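# Seat the board in the enclosure's upper slot

## Task

Put the board into the enclosure's empty upper slot with its component side facing up, pushed all the way in, and with both of its levers closed. A closed lever has clicked and sticks out perpendicular to the board's front panel, while a fully opened one lies flat along that panel. A lever can only catch its tab if it starts fully open, and closing both levers then pulls the board fully in. The enclosure must end up upright and level, resting on its own feet, with none of its feet hanging over the bench edge. Anything that stays in place only because the robot is holding it does not count. When finished, release everything and move the grippers away.

## Robot and tools

Robot: two xArm6 arms, each with a parallel two-finger gripper. They are named left_arm and right_arm. Their URDF root links sit at left_arm (-0.038, +0.336, 0) m with quat_wxyz (+0.998, 0, 0, -0.066), and right_arm (+0.020, -0.318, 0) m with quat_wxyz (+0.998, 0, 0, -0.060).

Frame: every pose in the results uses one scene frame. Its origin is on the table top midway between the arms. +z is up, +x points out over the table, and left_arm is on the +y side. The arm names do not tell you which side of a camera image something is on.

execute_actions takes "actions", a list holding zero or one item, plus an optional "pictures" boolean (images come by default).
- Empty list: nothing new is commanded, and you get the current state back.
- Motion: {"rows": [...], "steps": n}. "steps" is 1 to 15 control steps of 1/30 s each, 15 if omitted. "rows" holds 1 to 15 rows. Each row is used for one step, and the final row repeats if rows run out. A row is always 14 numbers, even if only one arm should move: left_arm waist, shoulder, elbow, forearm roll, wrist pitch, wrist roll, opening, then the same seven for right_arm. The joint numbers are absolute joint target angles in radians, in the same form that Joint positions prints; they are not offsets. Opening runs from -1 (closed) to +1 (fully open).
- Wait: {"steps": n} with no rows, n up to 300. It returns once n steps have passed since the previous result, and your reply time counts toward them.
If a call is refused, the robot receives nothing from it.

Joint ranges in radians, same for both arms, in column order: waist -6.283 to 6.283, shoulder -2.059 to 2.094, elbow -3.927 to 0.192, forearm roll -6.283 to 6.283, wrist pitch -1.693 to 3.142, wrist roll -6.283 to 6.283. A target lying over 0.010 rad outside a range, and also further out than that joint's last reported angle, gets the call refused. True ends may differ by up to 0.010 rad from these. A target beyond a true end is clipped there, and the result says "joint sent to its limit"; that note may refer to an earlier action still running. No such note does not prove more travel is available.

Motion limits: each joint target changes at most 3.14 rad/s, reaching that speed after 0.16 s, and all joints of an arm are slowed together so they arrive at once. Each step the sent target stays within 0.623 rad of the measured angle. If the targets would put a gripper over 70 mm from where it now is, that arm's targets are pulled back toward the measured angles. Long moves therefore need several calls.

While you think or wait, the simulation keeps running and the arms keep heading for the last row you sent. They give up once everything has almost stopped (a slow or blocked move counts as stopped) or any arm has a HELD step; after that only a new action moves or presses further. Fingers already opening or closing finish on their own.

Result lines:
- State line, left_arm: … | right_arm: …: each gripper's end_effector_position (m) and end_effector_quat_wxyz, plus linear and angular velocity (m/s, rad/s), in the scene frame. The printed position may be off from the real one, more so at long reach.
- Joint positions / Joint velocities: one block per arm, six joints (rad, rad/s) then the finger pad gap in metres (0.084 when fully open).
- grip_measured: measured finger opening on the same -1..1 scale you command.
- "joint command not followed": the clearance check altered or blocked some joint targets; the rest of the row still ran.
- HELD: marks steps where all or part of your row was not sent.
- Torque fault: a joint hit its load limit, so that arm backs the joint off a little, stays still for 10 s and drops the rest of the call. Load limits in N m: waist 46.5, shoulder 46.5, elbow 27.9, forearm roll 27.9, wrist pitch 18.6, wrist roll 18.6; a carried object's weight adds to them.
- MOTOR HOT appears from 65 °C. At 80 °C an OVER-TEMPERATURE FAULT brakes that arm until it cools. Holding loads, even while you think, heats motors.

Gripper geometry: fingers point along the gripper's +z axis and close along its y axis. end_effector_position is the point between the pads when closed, roughly 2 cm short of the fingertips; closing pushes the tips about 10 mm further along +z. To hold something, keep commanding an opening well under grip_measured; the bigger the gap, the harder the squeeze (up to about 24 N per pad for objects up to about 6 cm wide). At -1 anything about 0.5 mm thick or more gets full force. Sending back the read grip_measured still grips lightly, weaker for wider parts, which may slip. Closing fast can push harder than intended and may even spring the fingers open.

Cameras, each 504x504: cam_low, cam_left_wrist, cam_right_wrist. A wrist camera's frame is link wrist_camera_optical: +z forward, +x right in the image, +y down.

zoom_image: {"camera": one of the three names, "region": [x0, y0, x1, y1]} in pixels of that camera's latest full image, top-left at (0, 0), region no larger than 504 by 504. It gives a more detailed close-up.

read_manual: optional "section", default and only value "licences"; returns URDF licence text and moves nothing.

finished_scene: {"scene": number of the scene you are in}. The goal must already hold by itself. Answering without any tool call also ends things.

Task hints: open each lever fully before sliding the board in, then close both so they click and draw it home. Release and back away afterward.

Avoid: knocking or placing anything off the table, letting the arms collide or shove each other, dropping or letting parts slip, slamming, hard impacts and heavy pushes, excess load on joints, and long loaded holds that overheat motors.

Each tool is called after "Call:" as a command line: name --argument value for each argument, lists and objects as JSON in quotes; but a table of rows of numbers goes row by row, as --pt "numbers of a row", without its own name.

## Session

Call:
execute_actions --actions '[]'

Scene clock: 0.00 s of 6000.00 s.
left_arm: end_effector_position=(+0.5220, +0.7030, +0.3436) grip_measured=+1.00 end_effector_quat_wxyz=(+0.252, +0.109, +0.723, +0.634) end_effector_velocity=(-0.000, +0.000, +0.000) end_effector_angular_velocity=(+0.001, +0.001, +0.000) | right_arm: end_effector_position=(+0.3258, +0.2872, +0.1889) grip_measured=+1.00 end_effector_quat_wxyz=(-0.361, +0.888, +0.108, +0.265) end_effector_velocity=(+0.001, -0.001, -0.001) end_effector_angular_velocity=(-0.001, -0.000, -0.001)
Joint positions: left_arm=[ 0.389  0.525 -1.317 -1.008 -0.988 -1.152  0.084] | right_arm=[ 1.291  0.419 -1.074  0.327 -0.284  0.568  0.084]
Joint velocities: left_arm=[ 0.     0.    -0.     0.    -0.     0.001 -0.   ] | right_arm=[-0.001 -0.     0.002  0.    -0.    -0.001 -0.   ]

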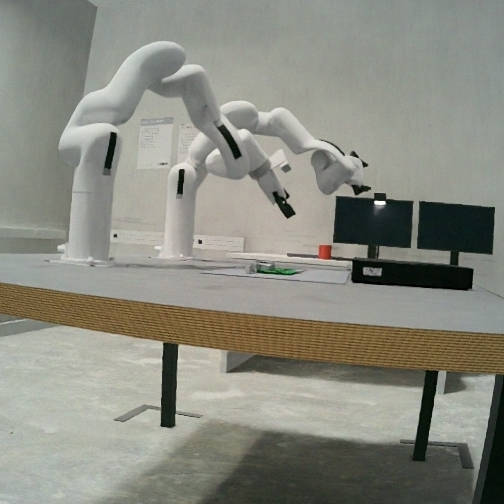

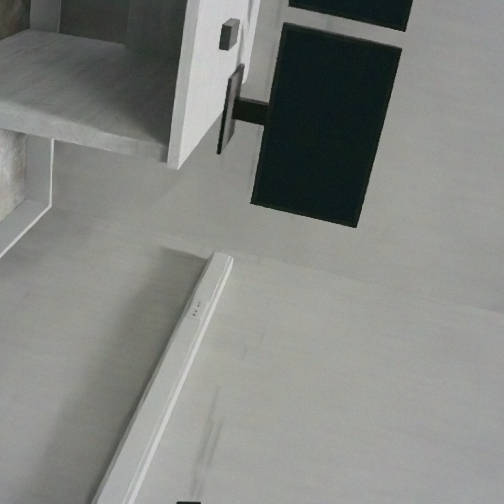

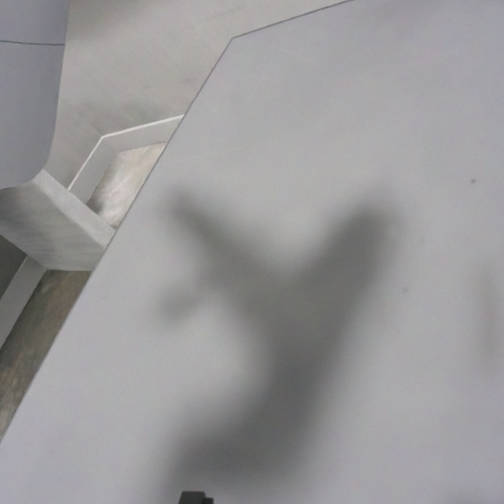

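Call:
execute_actions --actions '[{"rows":[[0.2,-0.3,-1.0,0,0.6,0,1,0.5,0,-1.5,0,1.5,0.38,1]]}]' --pictures false

Call:
execute_actions --actions '[{"steps":45}]'

Scene clock: 5.10 s of 6000.00 s.
left_arm: end_effector_position=(+0.5840, +0.5852, +0.4585) grip_measured=+1.00 end_effector_quat_wxyz=(+0.271, +0.401, +0.602, +0.636) end_effector_velocity=(+0.067, -0.303, +0.259) end_effector_angular_velocity=(+1.018, +0.643, -1.061) | right_arm: end_effector_position=(+0.4458, +0.2400, +0.3022) grip_measured=+1.00 end_effector_quat_wxyz=(-0.347, +0.877, +0.092, +0.319) end_effector_velocity=(+0.271, -0.192, +0.210) end_effector_angular_velocity=(-0.113, -0.158, -0.251)
Joint positions: left_arm=[ 0.308  0.209 -1.182 -0.688 -0.669 -0.832  0.084] | right_arm=[ 1.068  0.286 -1.21   0.224 -0.06   0.509  0.084]
Joint velocities: left_arm=[-0.152 -0.734  0.255  0.804  0.801  0.802  0.   ] | right_arm=[-0.542 -0.268 -0.27  -0.21   0.55  -0.121 -0.   ]
Steps of this call (steps 1 to 90: nothing new was sent; then 1.60 s passed at rest; steps 91 to 105: all 15 steps of this action). Readings (joint positions):
91: left_arm=[0.389 0.525 -1.316 -1.007 -0.988 -1.152] | right_arm=[1.291 0.419 -1.074 0.327 -0.284 0.568]
92: left_arm=[0.388 0.523 -1.315 -1.005 -0.985 -1.149] | right_arm=[1.289 0.418 -1.075 0.325 -0.280 0.567]
94: left_arm=[0.379 0.491 -1.292 -0.969 -0.947 -1.112] | right_arm=[1.262 0.402 -1.090 0.310 -0.249 0.558]
98: left_arm=[0.347 0.382 -1.248 -0.864 -0.845 -1.008] | right_arm=[1.191 0.353 -1.142 0.276 -0.183 0.539]
105: the state above

Scene clock: 6.60 s of 6000.00 s.
left_arm: end_effector_position=(+0.4988, +0.3725, +0.3943) grip_measured=+1.00 end_effector_quat_wxyz=(-0.012, +0.939, +0.032, +0.343) end_effector_velocity=(-0.000, +0.000, -0.000) end_effector_angular_velocity=(+0.000, +0.001, +0.000) | right_arm: end_effector_position=(+0.4634, -0.1404, +0.3529) grip_measured=+1.00 end_effector_quat_wxyz=(-0.001, +1.000, +0.001, +0.001) end_effector_velocity=(-0.009, -0.008, -0.002) end_effector_angular_velocity=(-0.018, +0.038, -0.003)
Joint positions: left_arm=[ 0.2   -0.3   -1.    -0.     0.6   -0.     0.084] | right_arm=[ 0.501  0.001 -1.5    0.     1.496  0.38   0.084]
Joint velocities: left_arm=[ 0.  0. -0.  0.  0.  0.  0.] | right_arm=[-0.006 -0.001 -0.004 -0.003  0.046 -0.003  0.   ]
Steps of this call (steps 1 to 45: the robot went on to your last target). Readings (joint positions):
1: left_arm=[0.302 0.184 -1.173 -0.661 -0.641 -0.805] | right_arm=[1.050 0.277 -1.219 0.217 -0.042 0.505]
2: left_arm=[0.297 0.160 -1.164 -0.632 -0.613 -0.776] | right_arm=[1.032 0.268 -1.228 0.210 -0.022 0.501]
4: left_arm=[0.287 0.112 -1.147 -0.570 -0.551 -0.715] | right_arm=[0.996 0.250 -1.246 0.195 0.018 0.493]
8: left_arm=[0.267 0.014 -1.112 -0.436 -0.406 -0.569] | right_arm=[0.924 0.214 -1.283 0.167 0.108 0.476]
45: the state above

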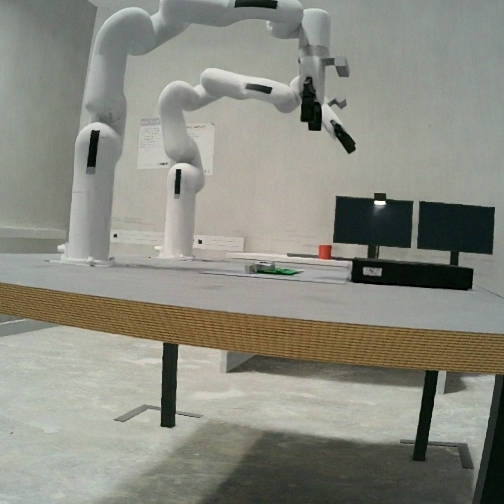

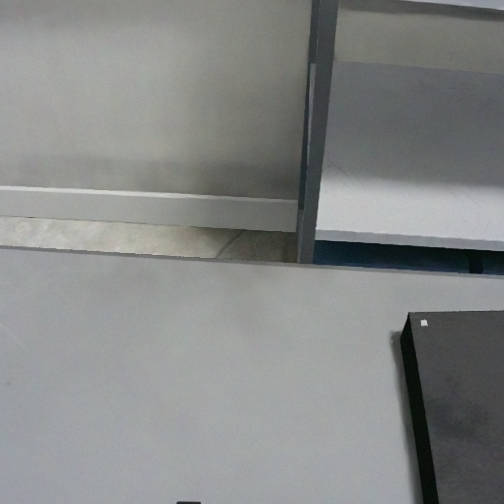

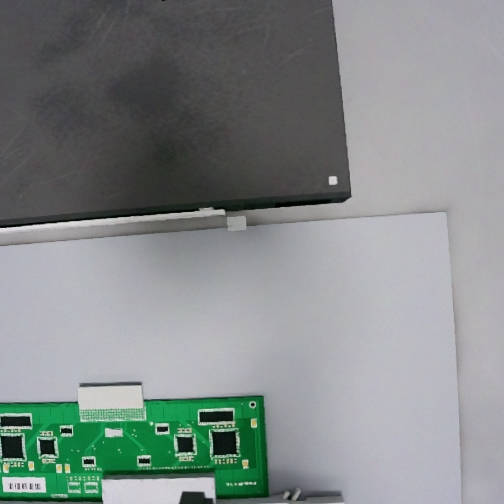

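Call:
execute_actions --actions '[{"rows":[[0.2,-0.3,-1.0,0,0.6,0,1,0.869,-0.2,-1.3,0,1.5,0.749,1]]}]' --pictures false

Call:
execute_actions --actions '[{"steps":20}]'

Scene clock: 10.23 s of 6000.00 s.
left_arm: end_effector_position=(+0.4987, +0.3725, +0.3943) grip_measured=+1.00 end_effector_quat_wxyz=(-0.012, +0.939, +0.032, +0.343) end_effector_velocity=(-0.000, -0.000, -0.000) end_effector_angular_velocity=(+0.000, +0.001, -0.001) | right_arm: end_effector_position=(+0.3442, -0.0417, +0.3584) grip_measured=+1.00 end_effector_quat_wxyz=(-0.000, +1.000, +0.001, +0.000) end_effector_velocity=(-0.221, +0.126, +0.007) end_effector_angular_velocity=(+0.010, -0.005, +0.028)
Joint positions: left_arm=[ 0.2   -0.3   -1.    -0.     0.6    0.     0.084] | right_arm=[ 0.826 -0.176 -1.324  0.     1.5    0.703  0.084]
Joint velocities: left_arm=[-0.     0.    -0.     0.     0.001  0.     0.   ] | right_arm=[ 0.559 -0.305  0.289  0.004  0.005  0.531  0.   ]
Steps of this call (steps 1 to 15: the robot went on to your last target; steps 16 to 90: nothing new was sent; then 0.13 s passed at rest; steps 91 to 105: all 15 steps of this action). Readings (joint positions):
91: left_arm=[0.200 -0.300 -1.000 -0.000 0.600 0.000] | right_arm=[0.500 -0.000 -1.500 -0.000 1.500 0.380]
92: left_arm=[0.200 -0.300 -1.000 -0.000 0.600 -0.000] | right_arm=[0.502 -0.001 -1.499 -0.000 1.500 0.383]
94: left_arm=[0.200 -0.300 -1.000 -0.000 0.600 -0.000] | right_arm=[0.535 -0.019 -1.478 -0.001 1.500 0.421]
98: left_arm=[0.200 -0.300 -1.000 -0.000 0.600 -0.000] | right_arm=[0.648 -0.080 -1.421 0.000 1.500 0.527]
105: the state above

Scene clock: 10.90 s of 6000.00 s.
left_arm: end_effector_position=(+0.4987, +0.3725, +0.3943) grip_measured=+1.00 end_effector_quat_wxyz=(-0.012, +0.939, +0.032, +0.343) end_effector_velocity=(-0.000, -0.000, -0.000) end_effector_angular_velocity=(-0.000, +0.000, -0.000) | right_arm: end_effector_position=(+0.3270, -0.0328, +0.3580) grip_measured=+1.00 end_effector_quat_wxyz=(+0.000, +1.000, +0.000, -0.000) end_effector_velocity=(-0.001, +0.001, +0.000) end_effector_angular_velocity=(-0.000, -0.001, +0.001)
Joint positions: left_arm=[ 0.2   -0.3   -1.     0.     0.6    0.     0.084] | right_arm=[ 0.869 -0.2   -1.3   -0.     1.5    0.749  0.084]
Joint velocities: left_arm=[-0.  0.  0.  0.  0. -0. -0.] | right_arm=[ 0.002 -0.001 -0.    -0.001  0.     0.001 -0.   ]
Steps of this call (steps 1 to 20: the robot went on to your last target). Readings (joint positions):
1: left_arm=[0.200 -0.300 -1.000 -0.000 0.600 -0.000] | right_arm=[0.841 -0.185 -1.316 0.000 1.500 0.718]
2: left_arm=[0.200 -0.300 -1.000 -0.000 0.600 -0.000] | right_arm=[0.851 -0.191 -1.311 0.000 1.500 0.729]
4: left_arm=[0.200 -0.300 -1.000 0.000 0.600 0.000] | right_arm=[0.861 -0.196 -1.305 0.000 1.500 0.740]
8: left_arm=[0.200 -0.300 -1.000 -0.000 0.600 -0.000] | right_arm=[0.866 -0.199 -1.301 -0.000 1.500 0.747]
20: the state above

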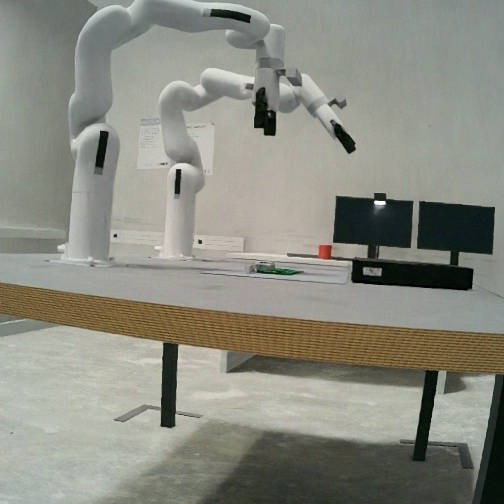

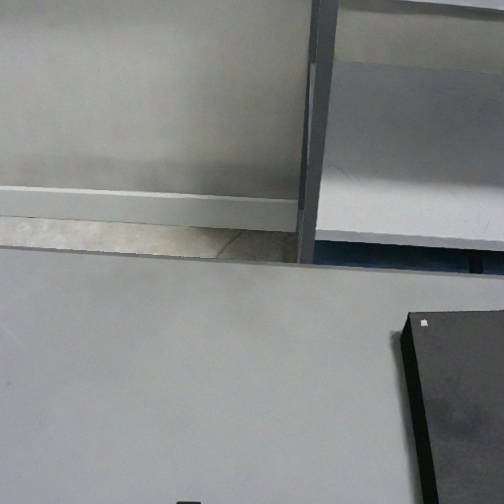

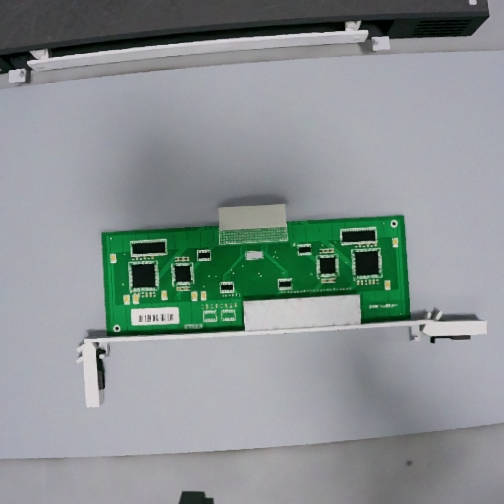

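Call:
zoom_image --camera "cam_right_wrist" --region '[50,290,200,420]'

Call:
zoom_image --camera "cam_low" --region '[220,240,400,300]'

Call:
execute_actions --actions '[{"rows":[[-0.75,-0.5,-0.25,0.5,-0.35,-0.3,1,0.3,-0.4,-0.3,0,-0.3,0,1]]}]' --pictures false

Call:
execute_actions --actions '[{"steps":50}]'

Region (50, 290, 200, 420) of cam_right_wrist's 504x504 image, scaled by 3.360, with more detail than that image has; it fills the top 437 rows of this view, and the rest is white.

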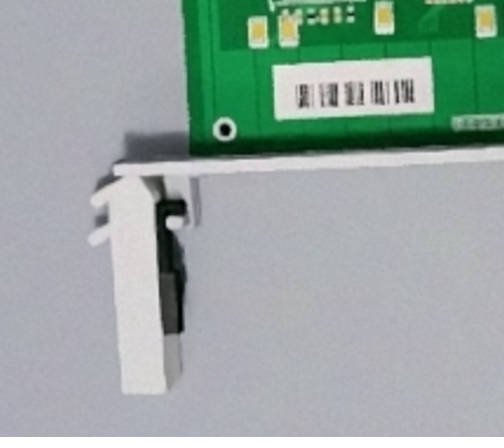

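Region (220, 240, 400, 300) of cam_low's 504x504 image, scaled by 2.800, with more detail than that image has.

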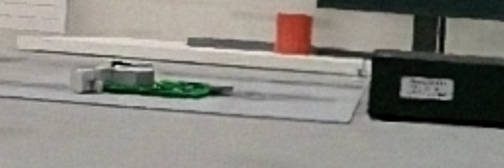

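Scene clock: 14.27 s of 6000.00 s.
left_arm: end_effector_position=(+0.4654, +0.2204, +0.3406) grip_measured=+1.00 end_effector_quat_wxyz=(+0.003, +0.913, -0.125, +0.389) end_effector_velocity=(-0.129, -0.363, -0.086) end_effector_angular_velocity=(+0.039, -0.283, -0.809) | right_arm: end_effector_position=(+0.3923, -0.1326, +0.2648) grip_measured=+1.00 end_effector_quat_wxyz=(-0.021, +0.998, +0.037, +0.046) end_effector_velocity=(+0.055, -0.219, -0.277) end_effector_angular_velocity=(+0.015, -0.196, +0.195)
Joint positions: left_arm=[-0.095 -0.38  -0.716  0.2    0.305 -0.12   0.084] | right_arm=[ 0.582 -0.301 -0.913 -0.     1.112  0.389  0.084]
Joint velocities: left_arm=[-0.676 -0.142  0.546  0.352 -0.671 -0.21  -0.   ] | right_arm=[-0.53  -0.186  1.018 -0.    -1.015 -0.729  0.   ]
Steps of this call (steps 1 to 15: the robot went on to your last target; steps 16 to 86: nothing new was sent; steps 87 to 101: all 15 steps of this action). Readings (joint positions):
87: left_arm=[0.200 -0.300 -1.000 0.000 0.600 -0.000] | right_arm=[0.869 -0.200 -1.300 0.000 1.500 0.749]
88: left_arm=[0.198 -0.301 -0.998 0.002 0.597 -0.002] | right_arm=[0.867 -0.201 -1.298 0.000 1.497 0.746]
90: left_arm=[0.164 -0.313 -0.965 0.031 0.559 -0.019] | right_arm=[0.835 -0.214 -1.263 0.001 1.457 0.707]
94: left_arm=[0.062 -0.342 -0.861 0.106 0.462 -0.064] | right_arm=[0.726 -0.250 -1.137 -0.000 1.337 0.586]
101: the state above

Scene clock: 15.93 s of 6000.00 s.
left_arm: end_effector_position=(+0.1867, -0.0558, +0.2851) grip_measured=+1.00 end_effector_quat_wxyz=(+0.241, +0.722, -0.469, +0.448) end_effector_velocity=(-0.000, +0.000, -0.001) end_effector_angular_velocity=(+0.001, +0.001, -0.001) | right_arm: end_effector_position=(+0.4836, -0.2337, +0.2659) grip_measured=+1.00 end_effector_quat_wxyz=(-0.043, +0.874, +0.079, +0.477) end_effector_velocity=(+0.000, +0.000, -0.001) end_effector_angular_velocity=(+0.001, +0.003, -0.000)
Joint positions: left_arm=[-0.75  -0.5   -0.25   0.5   -0.35  -0.3    0.084] | right_arm=[ 0.3   -0.4   -0.3   -0.    -0.3    0.     0.084]
Joint velocities: left_arm=[-0.     0.001  0.001  0.    -0.     0.    -0.   ] | right_arm=[ 0.001  0.002 -0.001  0.     0.001  0.001  0.   ]
Steps of this call (steps 1 to 50: the robot went on to your last target). Readings (joint positions):
1: left_arm=[-0.117 -0.385 -0.698 0.212 0.283 -0.127] | right_arm=[0.565 -0.307 -0.879 -0.000 1.078 0.365]
2: left_arm=[-0.140 -0.389 -0.681 0.223 0.260 -0.134] | right_arm=[0.549 -0.312 -0.844 -0.000 1.043 0.343]
4: left_arm=[-0.185 -0.397 -0.648 0.244 0.215 -0.146] | right_arm=[0.517 -0.323 -0.774 -0.000 0.970 0.299]
8: left_arm=[-0.275 -0.414 -0.586 0.285 0.125 -0.171] | right_arm=[0.451 -0.347 -0.629 -0.000 0.784 0.208]
50: the state above

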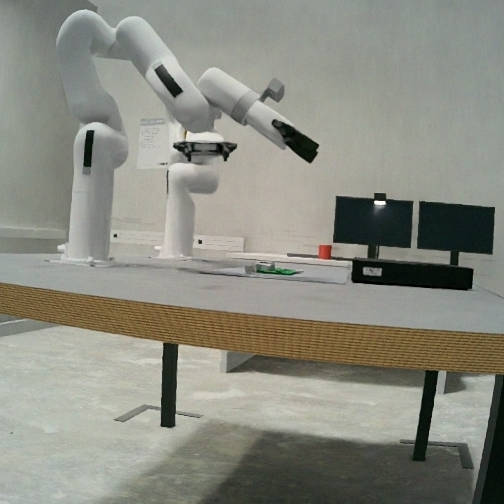

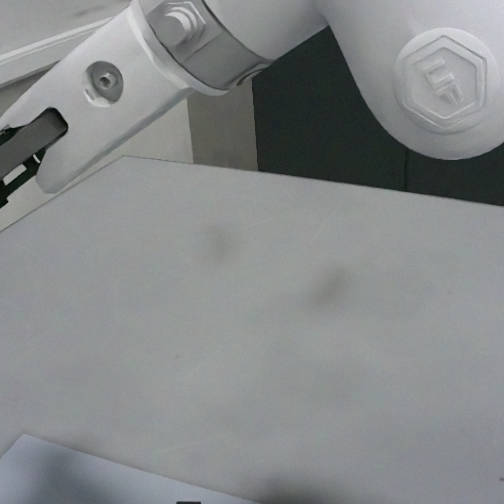

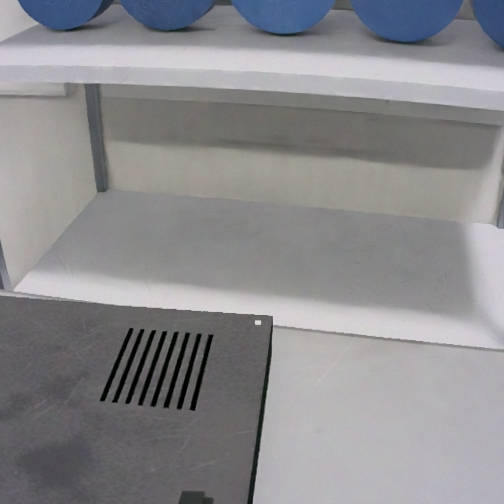

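Call:
execute_actions --actions '[{"rows":[[-0.2,-0.2,-0.05,0,-0.65,0,1,0.3,-0.4,-0.5,0,0.7,2.248,0.3]]}]' --pictures false

Call:
execute_actions --actions '[{"steps":30}]'

Call:
zoom_image --camera "cam_left_wrist" --region '[200,200,504,420]'

Scene clock: 21.57 s of 6000.00 s.
left_arm: end_effector_position=(+0.2955, +0.0591, +0.2103) grip_measured=+1.00 end_effector_quat_wxyz=(+0.171, +0.825, -0.309, +0.442) end_effector_velocity=(+0.190, +0.328, -0.166) end_effector_angular_velocity=(+0.068, +0.205, +0.951) | right_arm: end_effector_position=(+0.4239, -0.2446, +0.1830) grip_measured=+0.29 end_effector_quat_wxyz=(-0.091, +0.919, -0.354, +0.149) end_effector_velocity=(-0.252, -0.046, -0.181) end_effector_angular_velocity=(+0.636, +1.416, -2.410)
Joint positions: left_arm=[-0.459 -0.341 -0.144  0.235 -0.509 -0.141  0.084] | right_arm=[ 0.3   -0.4   -0.486  0.     0.536  0.915  0.056]
Joint velocities: left_arm=[ 0.658  0.359  0.238 -0.598 -0.358  0.358  0.   ] | right_arm=[ 0.001  0.008 -0.073  0.     1.344  2.566 -0.   ]
Steps of this call (steps 1 to 15: the robot went on to your last target; steps 16 to 90: nothing new was sent; then 2.13 s passed at rest; steps 91 to 105: all 15 steps of this action). Readings (joint positions):
91: left_arm=[-0.750 -0.500 -0.250 0.500 -0.350 -0.300] | right_arm=[0.300 -0.400 -0.300 -0.000 -0.300 0.000]
92: left_arm=[-0.748 -0.499 -0.249 0.497 -0.352 -0.298] | right_arm=[0.300 -0.400 -0.301 -0.000 -0.297 0.003]
94: left_arm=[-0.714 -0.481 -0.239 0.465 -0.373 -0.278] | right_arm=[0.300 -0.400 -0.312 -0.000 -0.256 0.044]
98: left_arm=[-0.615 -0.426 -0.200 0.377 -0.423 -0.226] | right_arm=[0.300 -0.400 -0.399 -0.000 0.020 0.320]
105: the state above

Scene clock: 22.57 s of 6000.00 s.
left_arm: end_effector_position=(+0.3402, +0.2055, +0.1471) grip_measured=+1.00 end_effector_quat_wxyz=(+0.072, +0.888, -0.149, +0.429) end_effector_velocity=(+0.000, +0.001, +0.000) end_effector_angular_velocity=(-0.000, -0.001, +0.001) | right_arm: end_effector_position=(+0.3934, -0.2501, +0.1663) grip_measured=+0.29 end_effector_quat_wxyz=(+0.094, -0.509, +0.855, -0.035) end_effector_velocity=(-0.000, +0.000, -0.000) end_effector_angular_velocity=(+0.001, +0.001, -0.004)
Joint positions: left_arm=[-0.2   -0.2   -0.05   0.    -0.65  -0.     0.084] | right_arm=[ 0.3   -0.4   -0.5   -0.     0.7    2.248  0.056]
Joint velocities: left_arm=[ 0.001  0.001  0.001 -0.001 -0.003  0.001  0.   ] | right_arm=[ 0.     0.    -0.     0.     0.001  0.004  0.   ]
Steps of this call (steps 1 to 30: the robot went on to your last target). Readings (joint positions):
1: left_arm=[-0.437 -0.329 -0.136 0.216 -0.521 -0.129] | right_arm=[0.300 -0.399 -0.488 0.000 0.577 1.002]
2: left_arm=[-0.415 -0.317 -0.128 0.196 -0.532 -0.117] | right_arm=[0.300 -0.399 -0.491 0.000 0.610 1.090]
4: left_arm=[-0.371 -0.293 -0.112 0.156 -0.556 -0.094] | right_arm=[0.300 -0.400 -0.495 0.000 0.654 1.267]
8: left_arm=[-0.285 -0.246 -0.081 0.077 -0.604 -0.046] | right_arm=[0.300 -0.400 -0.499 0.000 0.690 1.620]
30: the state above

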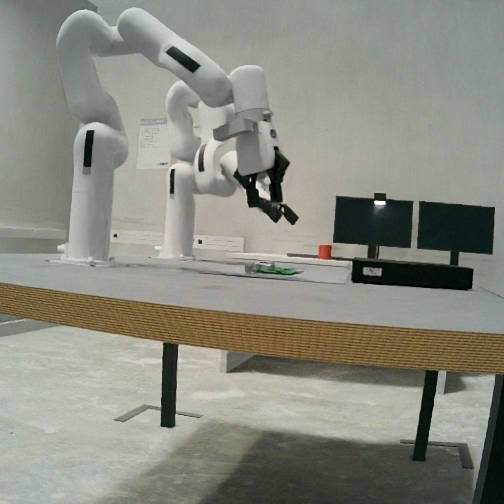

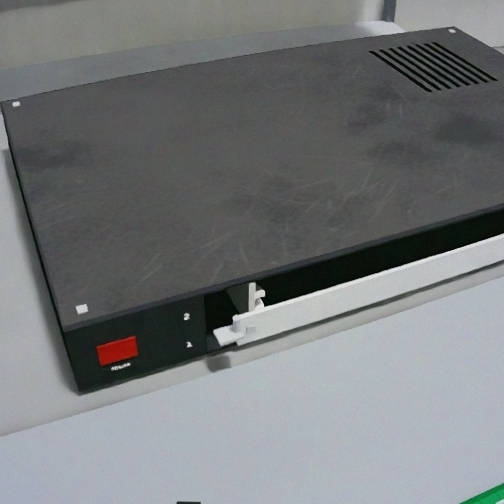

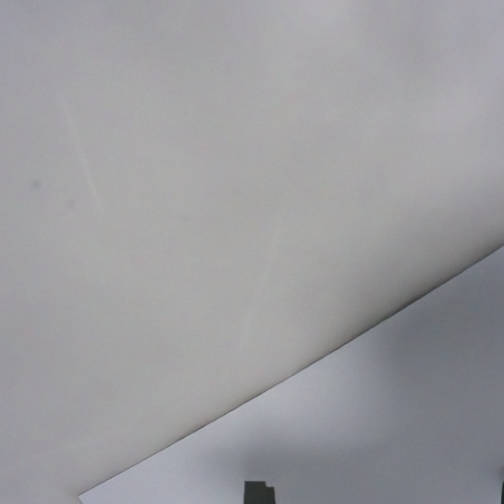

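Region (200, 200, 504, 420) of cam_left_wrist's 504x504 image, scaled by 1.658, with more detail than that image has; it fills the top 365 rows of this view, and the rest is white.

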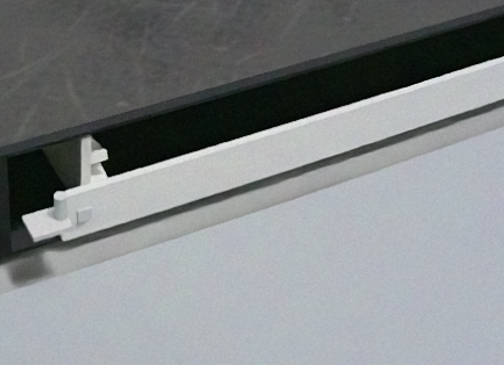

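Call:
execute_actions --actions '[{"rows":[[-0.3,-0.3,-0.6,0,0,-0.638,0,0.829,-0.1,-0.788,0,0.694,2.22,0.3]]}]' --pictures false

Call:
execute_actions --actions '[{"rows":[[-0.446,0.005,-0.6765,0,0.672,-0.638,0,0.829,0.094,-0.788,0,0.694,2.22,0.3]]}]' --pictures false

Call:
execute_actions --actions '[{"steps":40}]'

Scene clock: 29.87 s of 6000.00 s.
left_arm: end_effector_position=(+0.4233, +0.1398, +0.2488) grip_measured=-0.01 end_effector_quat_wxyz=(+0.179, +0.900, +0.019, +0.398) end_effector_velocity=(+0.131, -0.146, +0.297) end_effector_angular_velocity=(-0.763, +0.333, +0.491) | right_arm: end_effector_position=(+0.3940, -0.0942, +0.1699) grip_measured=+0.29 end_effector_quat_wxyz=(-0.096, +0.661, -0.744, +0.018) end_effector_velocity=(-0.071, +0.366, -0.006) end_effector_angular_velocity=(-0.013, +0.005, +0.846)
Joint positions: left_arm=[-0.27  -0.27  -0.435  0.    -0.197 -0.445  0.044] | right_arm=[ 0.659 -0.196 -0.696 -0.     0.696  2.229  0.056]
Joint velocities: left_arm=[-0.166 -0.167 -0.912  0.     1.086 -1.061 -0.   ] | right_arm=[ 0.805  0.458 -0.438  0.    -0.008 -0.042 -0.   ]
Steps of this call (steps 1 to 15: the robot went on to your last target; steps 16 to 90: nothing new was sent; then 3.80 s passed at rest; steps 91 to 105: all 15 steps of this action). Readings (joint positions):
91: left_arm=[-0.200 -0.200 -0.050 -0.000 -0.650 -0.000] | right_arm=[0.300 -0.400 -0.500 0.000 0.700 2.248]
92: left_arm=[-0.200 -0.200 -0.052 -0.000 -0.647 -0.003] | right_arm=[0.302 -0.399 -0.501 0.000 0.700 2.248]
94: left_arm=[-0.206 -0.206 -0.081 -0.000 -0.606 -0.044] | right_arm=[0.338 -0.378 -0.521 0.000 0.700 2.246]
98: left_arm=[-0.231 -0.231 -0.221 -0.000 -0.455 -0.194] | right_arm=[0.466 -0.306 -0.591 -0.000 0.698 2.239]
105: the state above

Scene clock: 30.37 s of 6000.00 s.
left_arm: end_effector_position=(+0.3539, +0.1059, +0.1233) grip_measured=-0.01 end_effector_quat_wxyz=(+0.076, +0.989, +0.037, +0.118) end_effector_velocity=(-0.272, +0.024, -0.287) end_effector_angular_velocity=(+0.741, +1.358, -0.090) | right_arm: end_effector_position=(+0.3509, -0.0357, +0.0817) grip_measured=+0.29 end_effector_quat_wxyz=(-0.002, +0.727, -0.686, +0.000) end_effector_velocity=(+0.003, +0.013, -0.003) end_effector_angular_velocity=(+0.002, -0.003, +0.021)
Joint positions: left_arm=[-0.399 -0.079 -0.624  0.     0.422 -0.606  0.044] | right_arm=[ 0.827  0.089 -0.787  0.     0.694  2.22   0.056]
Joint velocities: left_arm=[-0.257  0.461 -0.276 -0.     1.361 -0.174 -0.   ] | right_arm=[ 0.02   0.036 -0.035 -0.    -0.005 -0.001  0.   ]
Steps of this call (steps 1 to 15: all 15 steps of this action). Readings (joint positions):
1: left_arm=[-0.276 -0.276 -0.466 0.000 -0.161 -0.481] | right_arm=[0.686 -0.181 -0.710 -0.000 0.696 2.228]
2: left_arm=[-0.282 -0.280 -0.495 -0.000 -0.123 -0.513] | right_arm=[0.711 -0.164 -0.725 -0.000 0.695 2.226]
4: left_arm=[-0.302 -0.264 -0.536 -0.000 -0.046 -0.548] | right_arm=[0.745 -0.111 -0.747 -0.000 0.693 2.225]
8: left_arm=[-0.341 -0.182 -0.558 0.000 0.114 -0.566] | right_arm=[0.794 0.017 -0.766 0.000 0.695 2.222]
15: the state above

Scene clock: 31.70 s of 6000.00 s.
left_arm: end_effector_position=(+0.3009, +0.1149, +0.0798) grip_measured=-0.01 end_effector_quat_wxyz=(-0.000, +1.000, +0.030, -0.000) end_effector_velocity=(+0.000, -0.000, +0.000) end_effector_angular_velocity=(-0.001, -0.002, +0.000) | right_arm: end_effector_position=(+0.3499, -0.0351, +0.0800) grip_measured=+0.29 end_effector_quat_wxyz=(-0.000, +0.728, -0.686, +0.000) end_effector_velocity=(-0.000, +0.001, +0.000) end_effector_angular_velocity=(+0.002, -0.001, +0.003)
Joint positions: left_arm=[-0.446  0.005 -0.677 -0.     0.672 -0.638  0.044] | right_arm=[ 0.829  0.094 -0.788  0.     0.694  2.22   0.056]
Joint velocities: left_arm=[ 0.    -0.001 -0.     0.    -0.001  0.     0.   ] | right_arm=[ 0.001 -0.001  0.001  0.001 -0.001 -0.002 -0.   ]
Steps of this call (steps 1 to 30: the robot went on to your last target; steps 31 to 40: nothing new was sent). Readings (joint positions):
1: left_arm=[-0.407 -0.064 -0.634 0.000 0.467 -0.612] | right_arm=[0.827 0.090 -0.788 -0.000 0.694 2.220]
2: left_arm=[-0.416 -0.048 -0.643 0.000 0.513 -0.618] | right_arm=[0.827 0.091 -0.788 -0.000 0.694 2.220]
4: left_arm=[-0.431 -0.021 -0.659 0.000 0.592 -0.628] | right_arm=[0.828 0.092 -0.788 -0.000 0.694 2.220]
8: left_arm=[-0.443 0.001 -0.673 0.000 0.657 -0.636] | right_arm=[0.829 0.093 -0.788 0.000 0.694 2.220]
40: the state above
All arms were judged still, so your last target was given up. Only a new action makes them travel on or press farther. Fingers that are still opening or closing keep moving.

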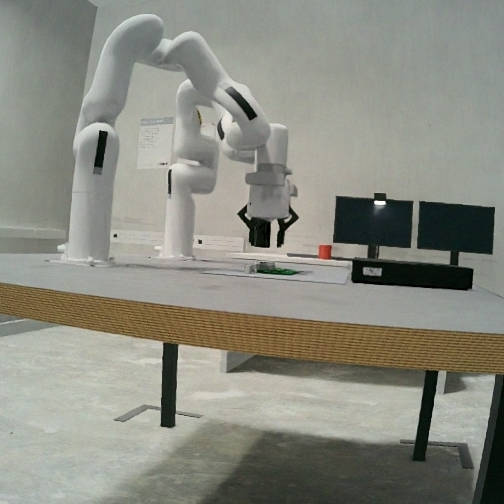

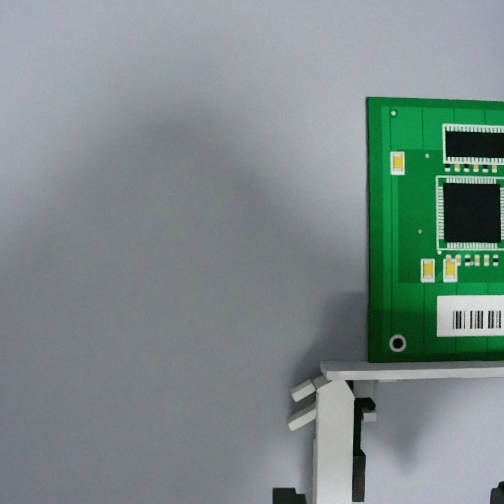

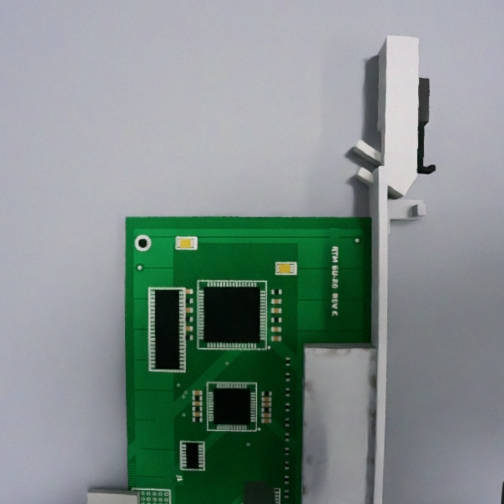

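Call:
execute_actions --actions '[{"rows":[[-0.434,0.146,-0.642,0,0.496,-0.626,0,0.8215,0.236,-0.781,0,0.545,2.2125,0.3]]}]' --pictures false

Call:
execute_actions --actions '[{"rows":[[-0.434,0.146,-0.642,0,0.496,-0.626,0,0.8215,0.236,-0.781,0,0.545,2.2125,-0.2]]}]'

Call:
zoom_image --camera "cam_low" --region '[220,230,340,290]'

Scene clock: 35.77 s of 6000.00 s.
left_arm: end_effector_position=(+0.3017, +0.1201, +0.0260) grip_measured=-0.01 end_effector_quat_wxyz=(+0.001, +1.000, +0.030, +0.001) end_effector_velocity=(-0.003, +0.002, -0.006) end_effector_angular_velocity=(+0.003, +0.004, -0.001) | right_arm: end_effector_position=(+0.3555, -0.0346, +0.0281) grip_measured=+0.29 end_effector_quat_wxyz=(-0.001, +0.728, -0.686, +0.000) end_effector_velocity=(-0.000, -0.001, -0.005) end_effector_angular_velocity=(-0.001, +0.000, -0.002)
Joint positions: left_arm=[-0.434  0.144 -0.644 -0.     0.497 -0.626  0.044] | right_arm=[ 0.822  0.234 -0.782 -0.     0.546  2.213  0.056]
Joint velocities: left_arm=[ 0.     0.011  0.007  0.    -0.013  0.002  0.   ] | right_arm=[-0.001  0.01   0.004 -0.001 -0.014  0.002 -0.   ]
Steps of this call (steps 1 to 90: nothing new was sent; then 0.57 s passed at rest; steps 91 to 105: all 15 steps of this action). Readings (joint positions):
91: left_arm=[-0.446 0.005 -0.676 0.000 0.672 -0.638] | right_arm=[0.829 0.094 -0.788 0.000 0.694 2.220]
92: left_arm=[-0.446 0.007 -0.676 -0.000 0.669 -0.638] | right_arm=[0.829 0.096 -0.788 -0.000 0.691 2.220]
94: left_arm=[-0.443 0.034 -0.673 -0.000 0.628 -0.635] | right_arm=[0.827 0.128 -0.791 -0.000 0.652 2.218]
98: left_arm=[-0.436 0.127 -0.642 0.000 0.527 -0.628] | right_arm=[0.822 0.219 -0.777 0.000 0.569 2.214]
105: the state above

Scene clock: 36.27 s of 6000.00 s.
left_arm: end_effector_position=(+0.3009, +0.1206, +0.0249) grip_measured=-0.01 end_effector_quat_wxyz=(+0.000, +1.000, +0.030, +0.000) end_effector_velocity=(-0.000, +0.000, -0.000) end_effector_angular_velocity=(+0.001, +0.001, -0.001) | right_arm: end_effector_position=(+0.3549, -0.0351, +0.0270) grip_measured=-0.21 end_effector_quat_wxyz=(-0.000, +0.728, -0.686, +0.000) end_effector_velocity=(+0.000, -0.001, -0.000) end_effector_angular_velocity=(-0.001, +0.001, -0.001)
Joint positions: left_arm=[-0.434  0.146 -0.642 -0.     0.496 -0.626  0.044] | right_arm=[ 0.822  0.236 -0.781 -0.     0.545  2.213  0.035]
Joint velocities: left_arm=[-0.     0.001  0.    -0.     0.     0.    -0.   ] | right_arm=[-0.001  0.001  0.    -0.001  0.    -0.    -0.   ]
Steps of this call (steps 1 to 15: all 15 steps of this action). Readings (joint positions):
1: left_arm=[-0.434 0.144 -0.643 -0.000 0.497 -0.626] | right_arm=[0.822 0.234 -0.782 -0.000 0.546 2.213]
2: left_arm=[-0.434 0.145 -0.643 -0.000 0.497 -0.626] | right_arm=[0.822 0.235 -0.782 -0.000 0.545 2.213]
4: left_arm=[-0.434 0.145 -0.642 0.000 0.496 -0.626] | right_arm=[0.822 0.235 -0.781 -0.000 0.545 2.213]
8: left_arm=[-0.434 0.146 -0.642 0.000 0.496 -0.626] | right_arm=[0.822 0.236 -0.781 -0.000 0.545 2.213]
15: the state above

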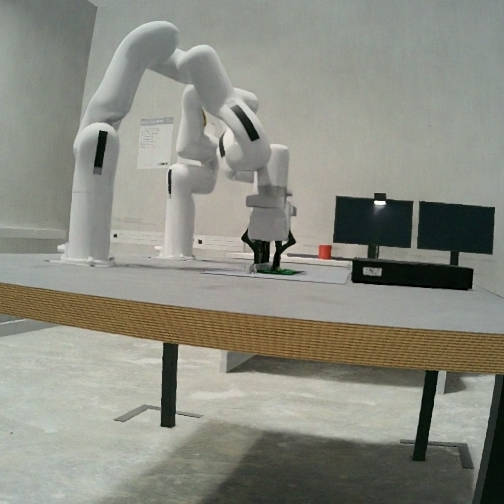

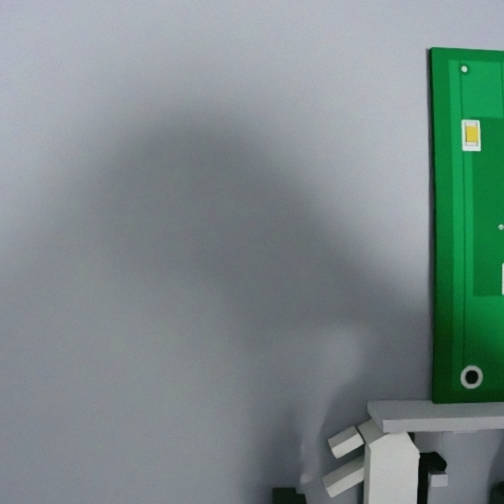

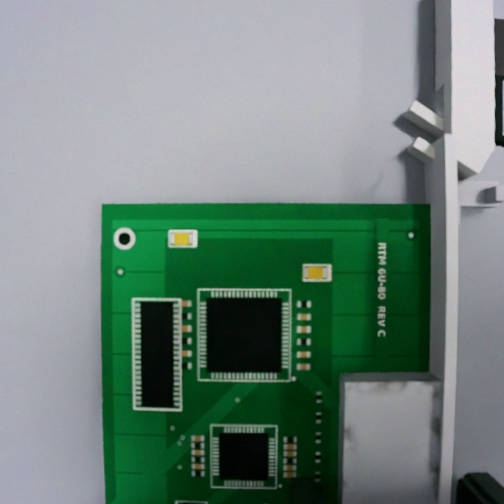

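Region (220, 230, 340, 290) of cam_low's 504x504 image, scaled by 4.200, with more detail than that image has.

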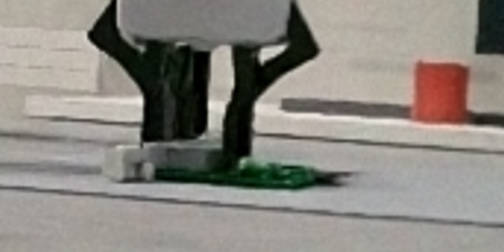

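Call:
execute_actions --actions '[{"rows":[[-0.439,0.137,-0.629,0,0.492,-0.631,-0.3,0.8215,0.236,-0.781,0,0.545,2.2125,-0.8]]}]' --pictures false

Call:
execute_actions --actions '[{"rows":[[-0.439,0.137,-0.629,0,0.492,-0.631,-0.85,0.8215,0.236,-0.781,0,0.545,2.2125,-0.8]]}]'

Call:
execute_actions --actions '[{"rows":[[-0.404,0.124,-0.610,0,0.486,-0.096,-0.65,0.8215,0.236,-0.781,0,0.545,2.2125,-0.8]]}]'

Scene clock: 44.17 s of 6000.00 s.
left_arm: end_effector_position=(+0.2969, +0.1208, +0.0248) grip_measured=-0.32 end_effector_quat_wxyz=(+0.000, +1.000, +0.030, +0.000) end_effector_velocity=(-0.001, +0.000, +0.000) end_effector_angular_velocity=(+0.000, +0.001, -0.001) | right_arm: end_effector_position=(+0.3550, -0.0351, +0.0270) grip_measured=-0.45 end_effector_quat_wxyz=(-0.000, +0.728, -0.686, +0.000) end_effector_velocity=(+0.001, +0.000, +0.000) end_effector_angular_velocity=(+0.001, -0.001, -0.001)
Joint positions: left_arm=[-0.439  0.137 -0.629 -0.     0.492 -0.631  0.03 ] | right_arm=[ 0.821  0.236 -0.781 -0.     0.545  2.212  0.024]
Joint velocities: left_arm=[-0.001 -0.001  0.001 -0.     0.001  0.    -0.   ] | right_arm=[-0.001  0.001 -0.002 -0.     0.     0.001 -0.   ]
Steps of this call (steps 1 to 15: the robot went on to your last target; steps 16 to 90: nothing new was sent; then 4.40 s passed at rest; steps 91 to 105: all 15 steps of this action). Readings (joint positions):
91: left_arm=[-0.434 0.146 -0.642 -0.000 0.496 -0.626] | right_arm=[0.822 0.236 -0.781 0.000 0.545 2.212]
92: left_arm=[-0.434 0.145 -0.641 -0.000 0.496 -0.627] | right_arm=[0.821 0.236 -0.781 -0.000 0.545 2.212]
94: left_arm=[-0.436 0.142 -0.636 -0.000 0.494 -0.628] | right_arm=[0.821 0.236 -0.781 -0.000 0.545 2.212]
98: left_arm=[-0.439 0.138 -0.630 0.000 0.492 -0.630] | right_arm=[0.821 0.236 -0.781 -0.000 0.545 2.212]
105: the state above

Scene clock: 44.67 s of 6000.00 s.
left_arm: end_effector_position=(+0.2960, +0.1223, +0.0240) grip_measured=-0.78 end_effector_quat_wxyz=(-0.001, +1.000, +0.031, -0.002) end_effector_velocity=(+0.000, -0.002, -0.000) end_effector_angular_velocity=(-0.002, -0.002, -0.003) | right_arm: end_effector_position=(+0.3549, -0.0358, +0.0268) grip_measured=-0.45 end_effector_quat_wxyz=(+0.000, +0.728, -0.686, +0.000) end_effector_velocity=(+0.000, +0.001, +0.000) end_effector_angular_velocity=(+0.002, -0.002, -0.000)
Joint positions: left_arm=[-0.437  0.137 -0.627  0.     0.494 -0.631  0.01 ] | right_arm=[ 0.821  0.236 -0.781 -0.     0.546  2.212  0.024]
Joint velocities: left_arm=[-0.003  0.002 -0.001 -0.    -0.003  0.     0.   ] | right_arm=[ 0.001  0.001 -0.002  0.001 -0.002  0.001  0.   ]
Steps of this call (steps 1 to 15: all 15 steps of this action). Readings (joint positions):
1: left_arm=[-0.439 0.137 -0.629 -0.000 0.492 -0.631] | right_arm=[0.821 0.236 -0.781 -0.000 0.545 2.212]
2: left_arm=[-0.439 0.137 -0.629 -0.000 0.492 -0.631] | right_arm=[0.821 0.236 -0.781 -0.000 0.545 2.212]
4: left_arm=[-0.438 0.137 -0.627 0.000 0.494 -0.631] | right_arm=[0.821 0.236 -0.781 -0.000 0.546 2.212]
8: left_arm=[-0.436 0.136 -0.627 0.001 0.495 -0.631] | right_arm=[0.820 0.236 -0.780 -0.001 0.546 2.212]
15: the state above

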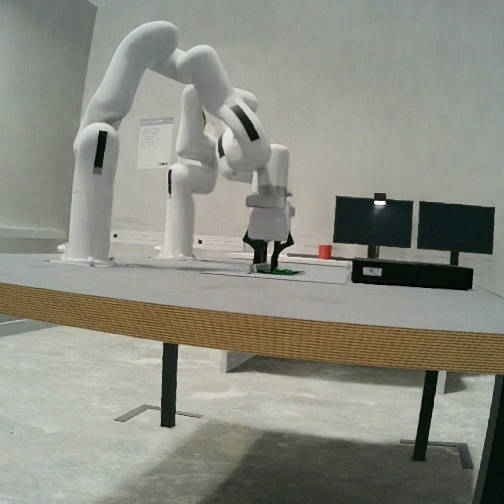

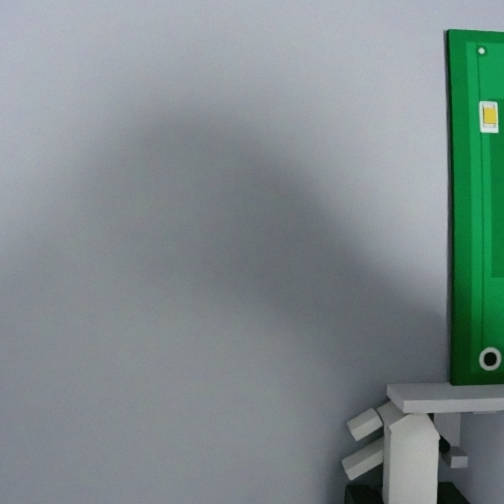

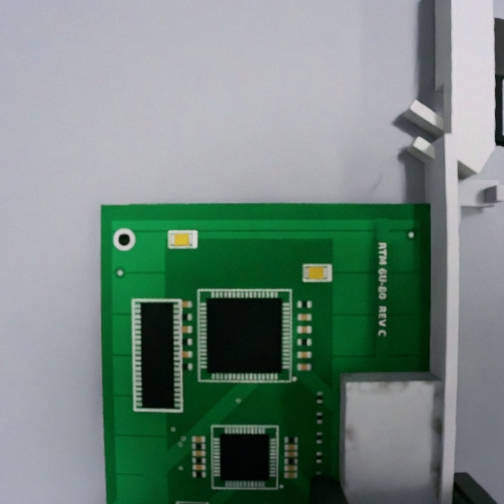

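Scene clock: 45.17 s of 6000.00 s.
left_arm: end_effector_position=(+0.3014, +0.1334, +0.0257) grip_measured=-0.61 end_effector_quat_wxyz=(+0.001, +0.977, -0.213, +0.003) end_effector_velocity=(-0.003, +0.005, -0.001) end_effector_angular_velocity=(+0.010, +0.009, -0.158) | right_arm: end_effector_position=(+0.3552, -0.0341, +0.0273) grip_measured=-0.44 end_effector_quat_wxyz=(-0.001, +0.728, -0.686, -0.000) end_effector_velocity=(-0.000, -0.001, +0.000) end_effector_angular_velocity=(-0.005, +0.000, +0.012)
Joint positions: left_arm=[-0.406  0.124 -0.613 -0.001  0.483 -0.109  0.017] | right_arm=[ 0.823  0.236 -0.782  0.001  0.543  2.213  0.025]
Joint velocities: left_arm=[ 0.007 -0.005  0.007  0.007  0.011  0.159 -0.001] | right_arm=[-0.001 -0.002  0.    -0.007  0.005 -0.006  0.001]
Steps of this call (steps 1 to 15: all 15 steps of this action). Readings (joint positions):
1: left_arm=[-0.437 0.137 -0.627 0.000 0.494 -0.631] | right_arm=[0.821 0.236 -0.781 -0.000 0.546 2.212]
2: left_arm=[-0.437 0.137 -0.627 0.000 0.493 -0.628] | right_arm=[0.821 0.236 -0.781 -0.000 0.546 2.212]
4: left_arm=[-0.437 0.136 -0.627 -0.000 0.492 -0.587] | right_arm=[0.821 0.236 -0.781 -0.000 0.545 2.213]
8: left_arm=[-0.422 0.130 -0.619 -0.001 0.488 -0.328] | right_arm=[0.821 0.236 -0.781 0.001 0.545 2.214]
15: the state above

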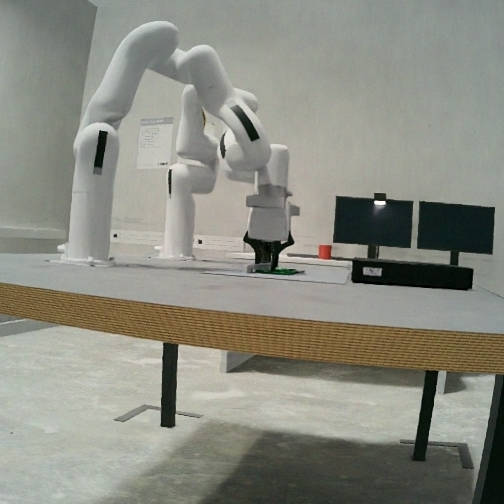

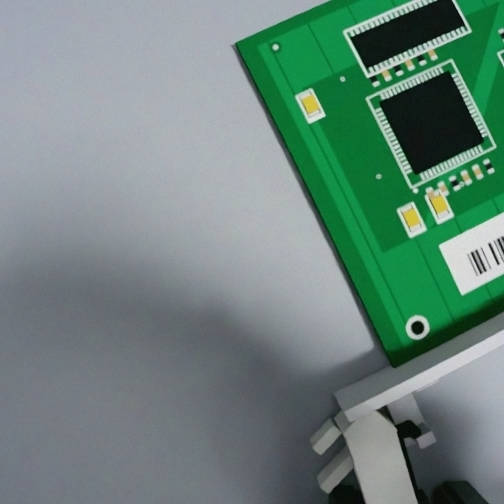

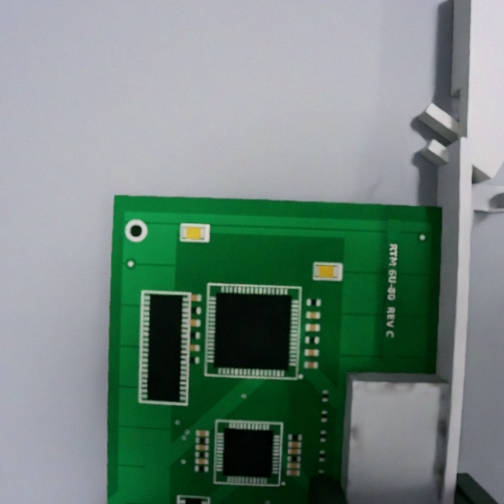

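Relatched; redo while keeping the squeeze.

Call:
execute_actions --actions '[{"rows":[[-0.43,0.135,-0.626,0,0.491,-0.622,-0.4,0.8215,0.236,-0.781,0,0.545,2.2125,-0.9]]}]' --pictures false

Call:
execute_actions --actions '[{"rows":[[-0.43,0.135,-0.626,0,0.491,-0.622,-0.9,0.8215,0.236,-0.781,0,0.545,2.2125,-0.9]]}]' --pictures false

Call:
execute_actions --actions '[{"rows":[[-0.396,0.121,-0.606,0,0.485,-0.09,-0.9,0.8215,0.236,-0.781,0,0.545,2.2125,-0.9]]}]'

Scene clock: 48.07 s of 6000.00 s.
left_arm: end_effector_position=(+0.2982, +0.1244, +0.0248) grip_measured=-0.42 end_effector_quat_wxyz=(+0.000, +1.000, +0.024, +0.000) end_effector_velocity=(-0.001, -0.001, -0.001) end_effector_angular_velocity=(+0.001, +0.002, +0.141) | right_arm: end_effector_position=(+0.3548, -0.0350, +0.0269) grip_measured=-0.45 end_effector_quat_wxyz=(+0.000, +0.728, -0.685, -0.000) end_effector_velocity=(-0.000, -0.001, -0.000) end_effector_angular_velocity=(-0.002, +0.002, -0.001)
Joint positions: left_arm=[-0.43   0.135 -0.626 -0.     0.491 -0.611  0.026] | right_arm=[ 0.822  0.236 -0.781  0.     0.545  2.212  0.024]
Joint velocities: left_arm=[-0.004  0.004 -0.001 -0.     0.001 -0.146  0.   ] | right_arm=[-0.001  0.001 -0.    -0.001  0.002  0.001  0.   ]
Steps of this call (steps 1 to 30: the robot went on to your last target; steps 31 to 72: nothing new was sent; steps 73 to 87: all 15 steps of this action). Readings (joint positions):
73: left_arm=[-0.404 0.124 -0.610 -0.000 0.486 -0.096] | right_arm=[0.821 0.236 -0.781 0.000 0.545 2.212]
74: left_arm=[-0.404 0.124 -0.611 -0.000 0.485 -0.099] | right_arm=[0.822 0.236 -0.781 -0.000 0.545 2.212]
76: left_arm=[-0.407 0.124 -0.615 -0.000 0.484 -0.140] | right_arm=[0.822 0.236 -0.781 -0.000 0.545 2.212]
80: left_arm=[-0.419 0.130 -0.621 0.000 0.487 -0.397] | right_arm=[0.822 0.236 -0.781 -0.000 0.545 2.212]
87: the state above

Scene clock: 48.57 s of 6000.00 s.
left_arm: end_effector_position=(+0.2978, +0.1247, +0.0245) grip_measured=-0.78 end_effector_quat_wxyz=(-0.000, +1.000, +0.030, -0.001) end_effector_velocity=(-0.000, -0.001, -0.000) end_effector_angular_velocity=(-0.000, +0.000, +0.000) | right_arm: end_effector_position=(+0.3549, -0.0353, +0.0269) grip_measured=-0.45 end_effector_quat_wxyz=(+0.000, +0.728, -0.686, +0.000) end_effector_velocity=(-0.001, -0.000, -0.000) end_effector_angular_velocity=(-0.001, +0.001, +0.002)
Joint positions: left_arm=[-0.429  0.135 -0.625  0.     0.492 -0.622  0.01 ] | right_arm=[ 0.821  0.236 -0.781 -0.     0.545  2.212  0.024]
Joint velocities: left_arm=[-0.001  0.001 -0.001 -0.    -0.    -0.001 -0.   ] | right_arm=[ 0.     0.     0.001 -0.001  0.    -0.001  0.   ]
Steps of this call (steps 1 to 15: all 15 steps of this action). Readings (joint positions):
1: left_arm=[-0.430 0.135 -0.626 -0.000 0.491 -0.614] | right_arm=[0.822 0.236 -0.781 0.000 0.545 2.212]
2: left_arm=[-0.430 0.135 -0.626 -0.000 0.491 -0.617] | right_arm=[0.822 0.236 -0.781 0.000 0.545 2.212]
4: left_arm=[-0.429 0.135 -0.625 0.000 0.492 -0.620] | right_arm=[0.821 0.236 -0.781 -0.000 0.545 2.212]
8: left_arm=[-0.429 0.135 -0.625 0.000 0.492 -0.621] | right_arm=[0.821 0.236 -0.781 -0.000 0.545 2.212]
15: the state above

Scene clock: 49.07 s of 6000.00 s.
left_arm: end_effector_position=(+0.3004, +0.1387, +0.0245) grip_measured=-0.78 end_effector_quat_wxyz=(-0.000, +0.977, -0.211, -0.000) end_effector_velocity=(+0.000, +0.002, +0.000) end_effector_angular_velocity=(-0.000, -0.000, -0.146) | right_arm: end_effector_position=(+0.3549, -0.0355, +0.0268) grip_measured=-0.45 end_effector_quat_wxyz=(+0.000, +0.728, -0.686, +0.000) end_effector_velocity=(-0.001, -0.001, -0.000) end_effector_angular_velocity=(-0.001, +0.001, -0.001)
Joint positions: left_arm=[-0.396  0.121 -0.606  0.     0.485 -0.102  0.01 ] | right_arm=[ 0.821  0.236 -0.781 -0.     0.546  2.212  0.024]
Joint velocities: left_arm=[ 0.005 -0.003  0.003  0.    -0.001  0.151  0.001] | right_arm=[-0.    -0.001  0.001 -0.     0.001  0.001 -0.   ]
Steps of this call (steps 1 to 15: all 15 steps of this action). Readings (joint positions):
1: left_arm=[-0.429 0.135 -0.625 0.000 0.492 -0.622] | right_arm=[0.821 0.236 -0.781 -0.000 0.545 2.212]
2: left_arm=[-0.429 0.135 -0.625 0.000 0.492 -0.619] | right_arm=[0.821 0.236 -0.781 -0.000 0.545 2.212]
4: left_arm=[-0.427 0.134 -0.624 -0.000 0.491 -0.578] | right_arm=[0.821 0.236 -0.781 0.000 0.545 2.213]
8: left_arm=[-0.410 0.127 -0.613 -0.000 0.489 -0.320] | right_arm=[0.821 0.236 -0.781 0.000 0.545 2.213]
15: the state above

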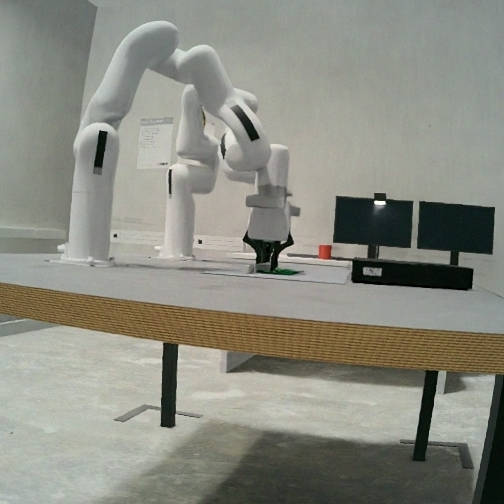

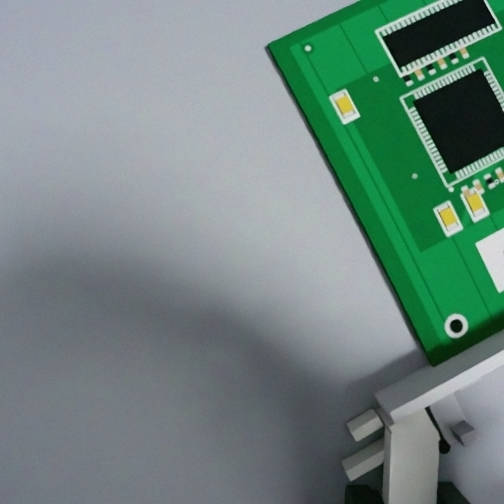

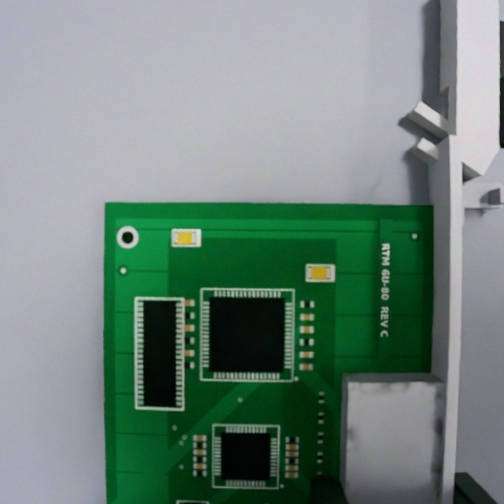

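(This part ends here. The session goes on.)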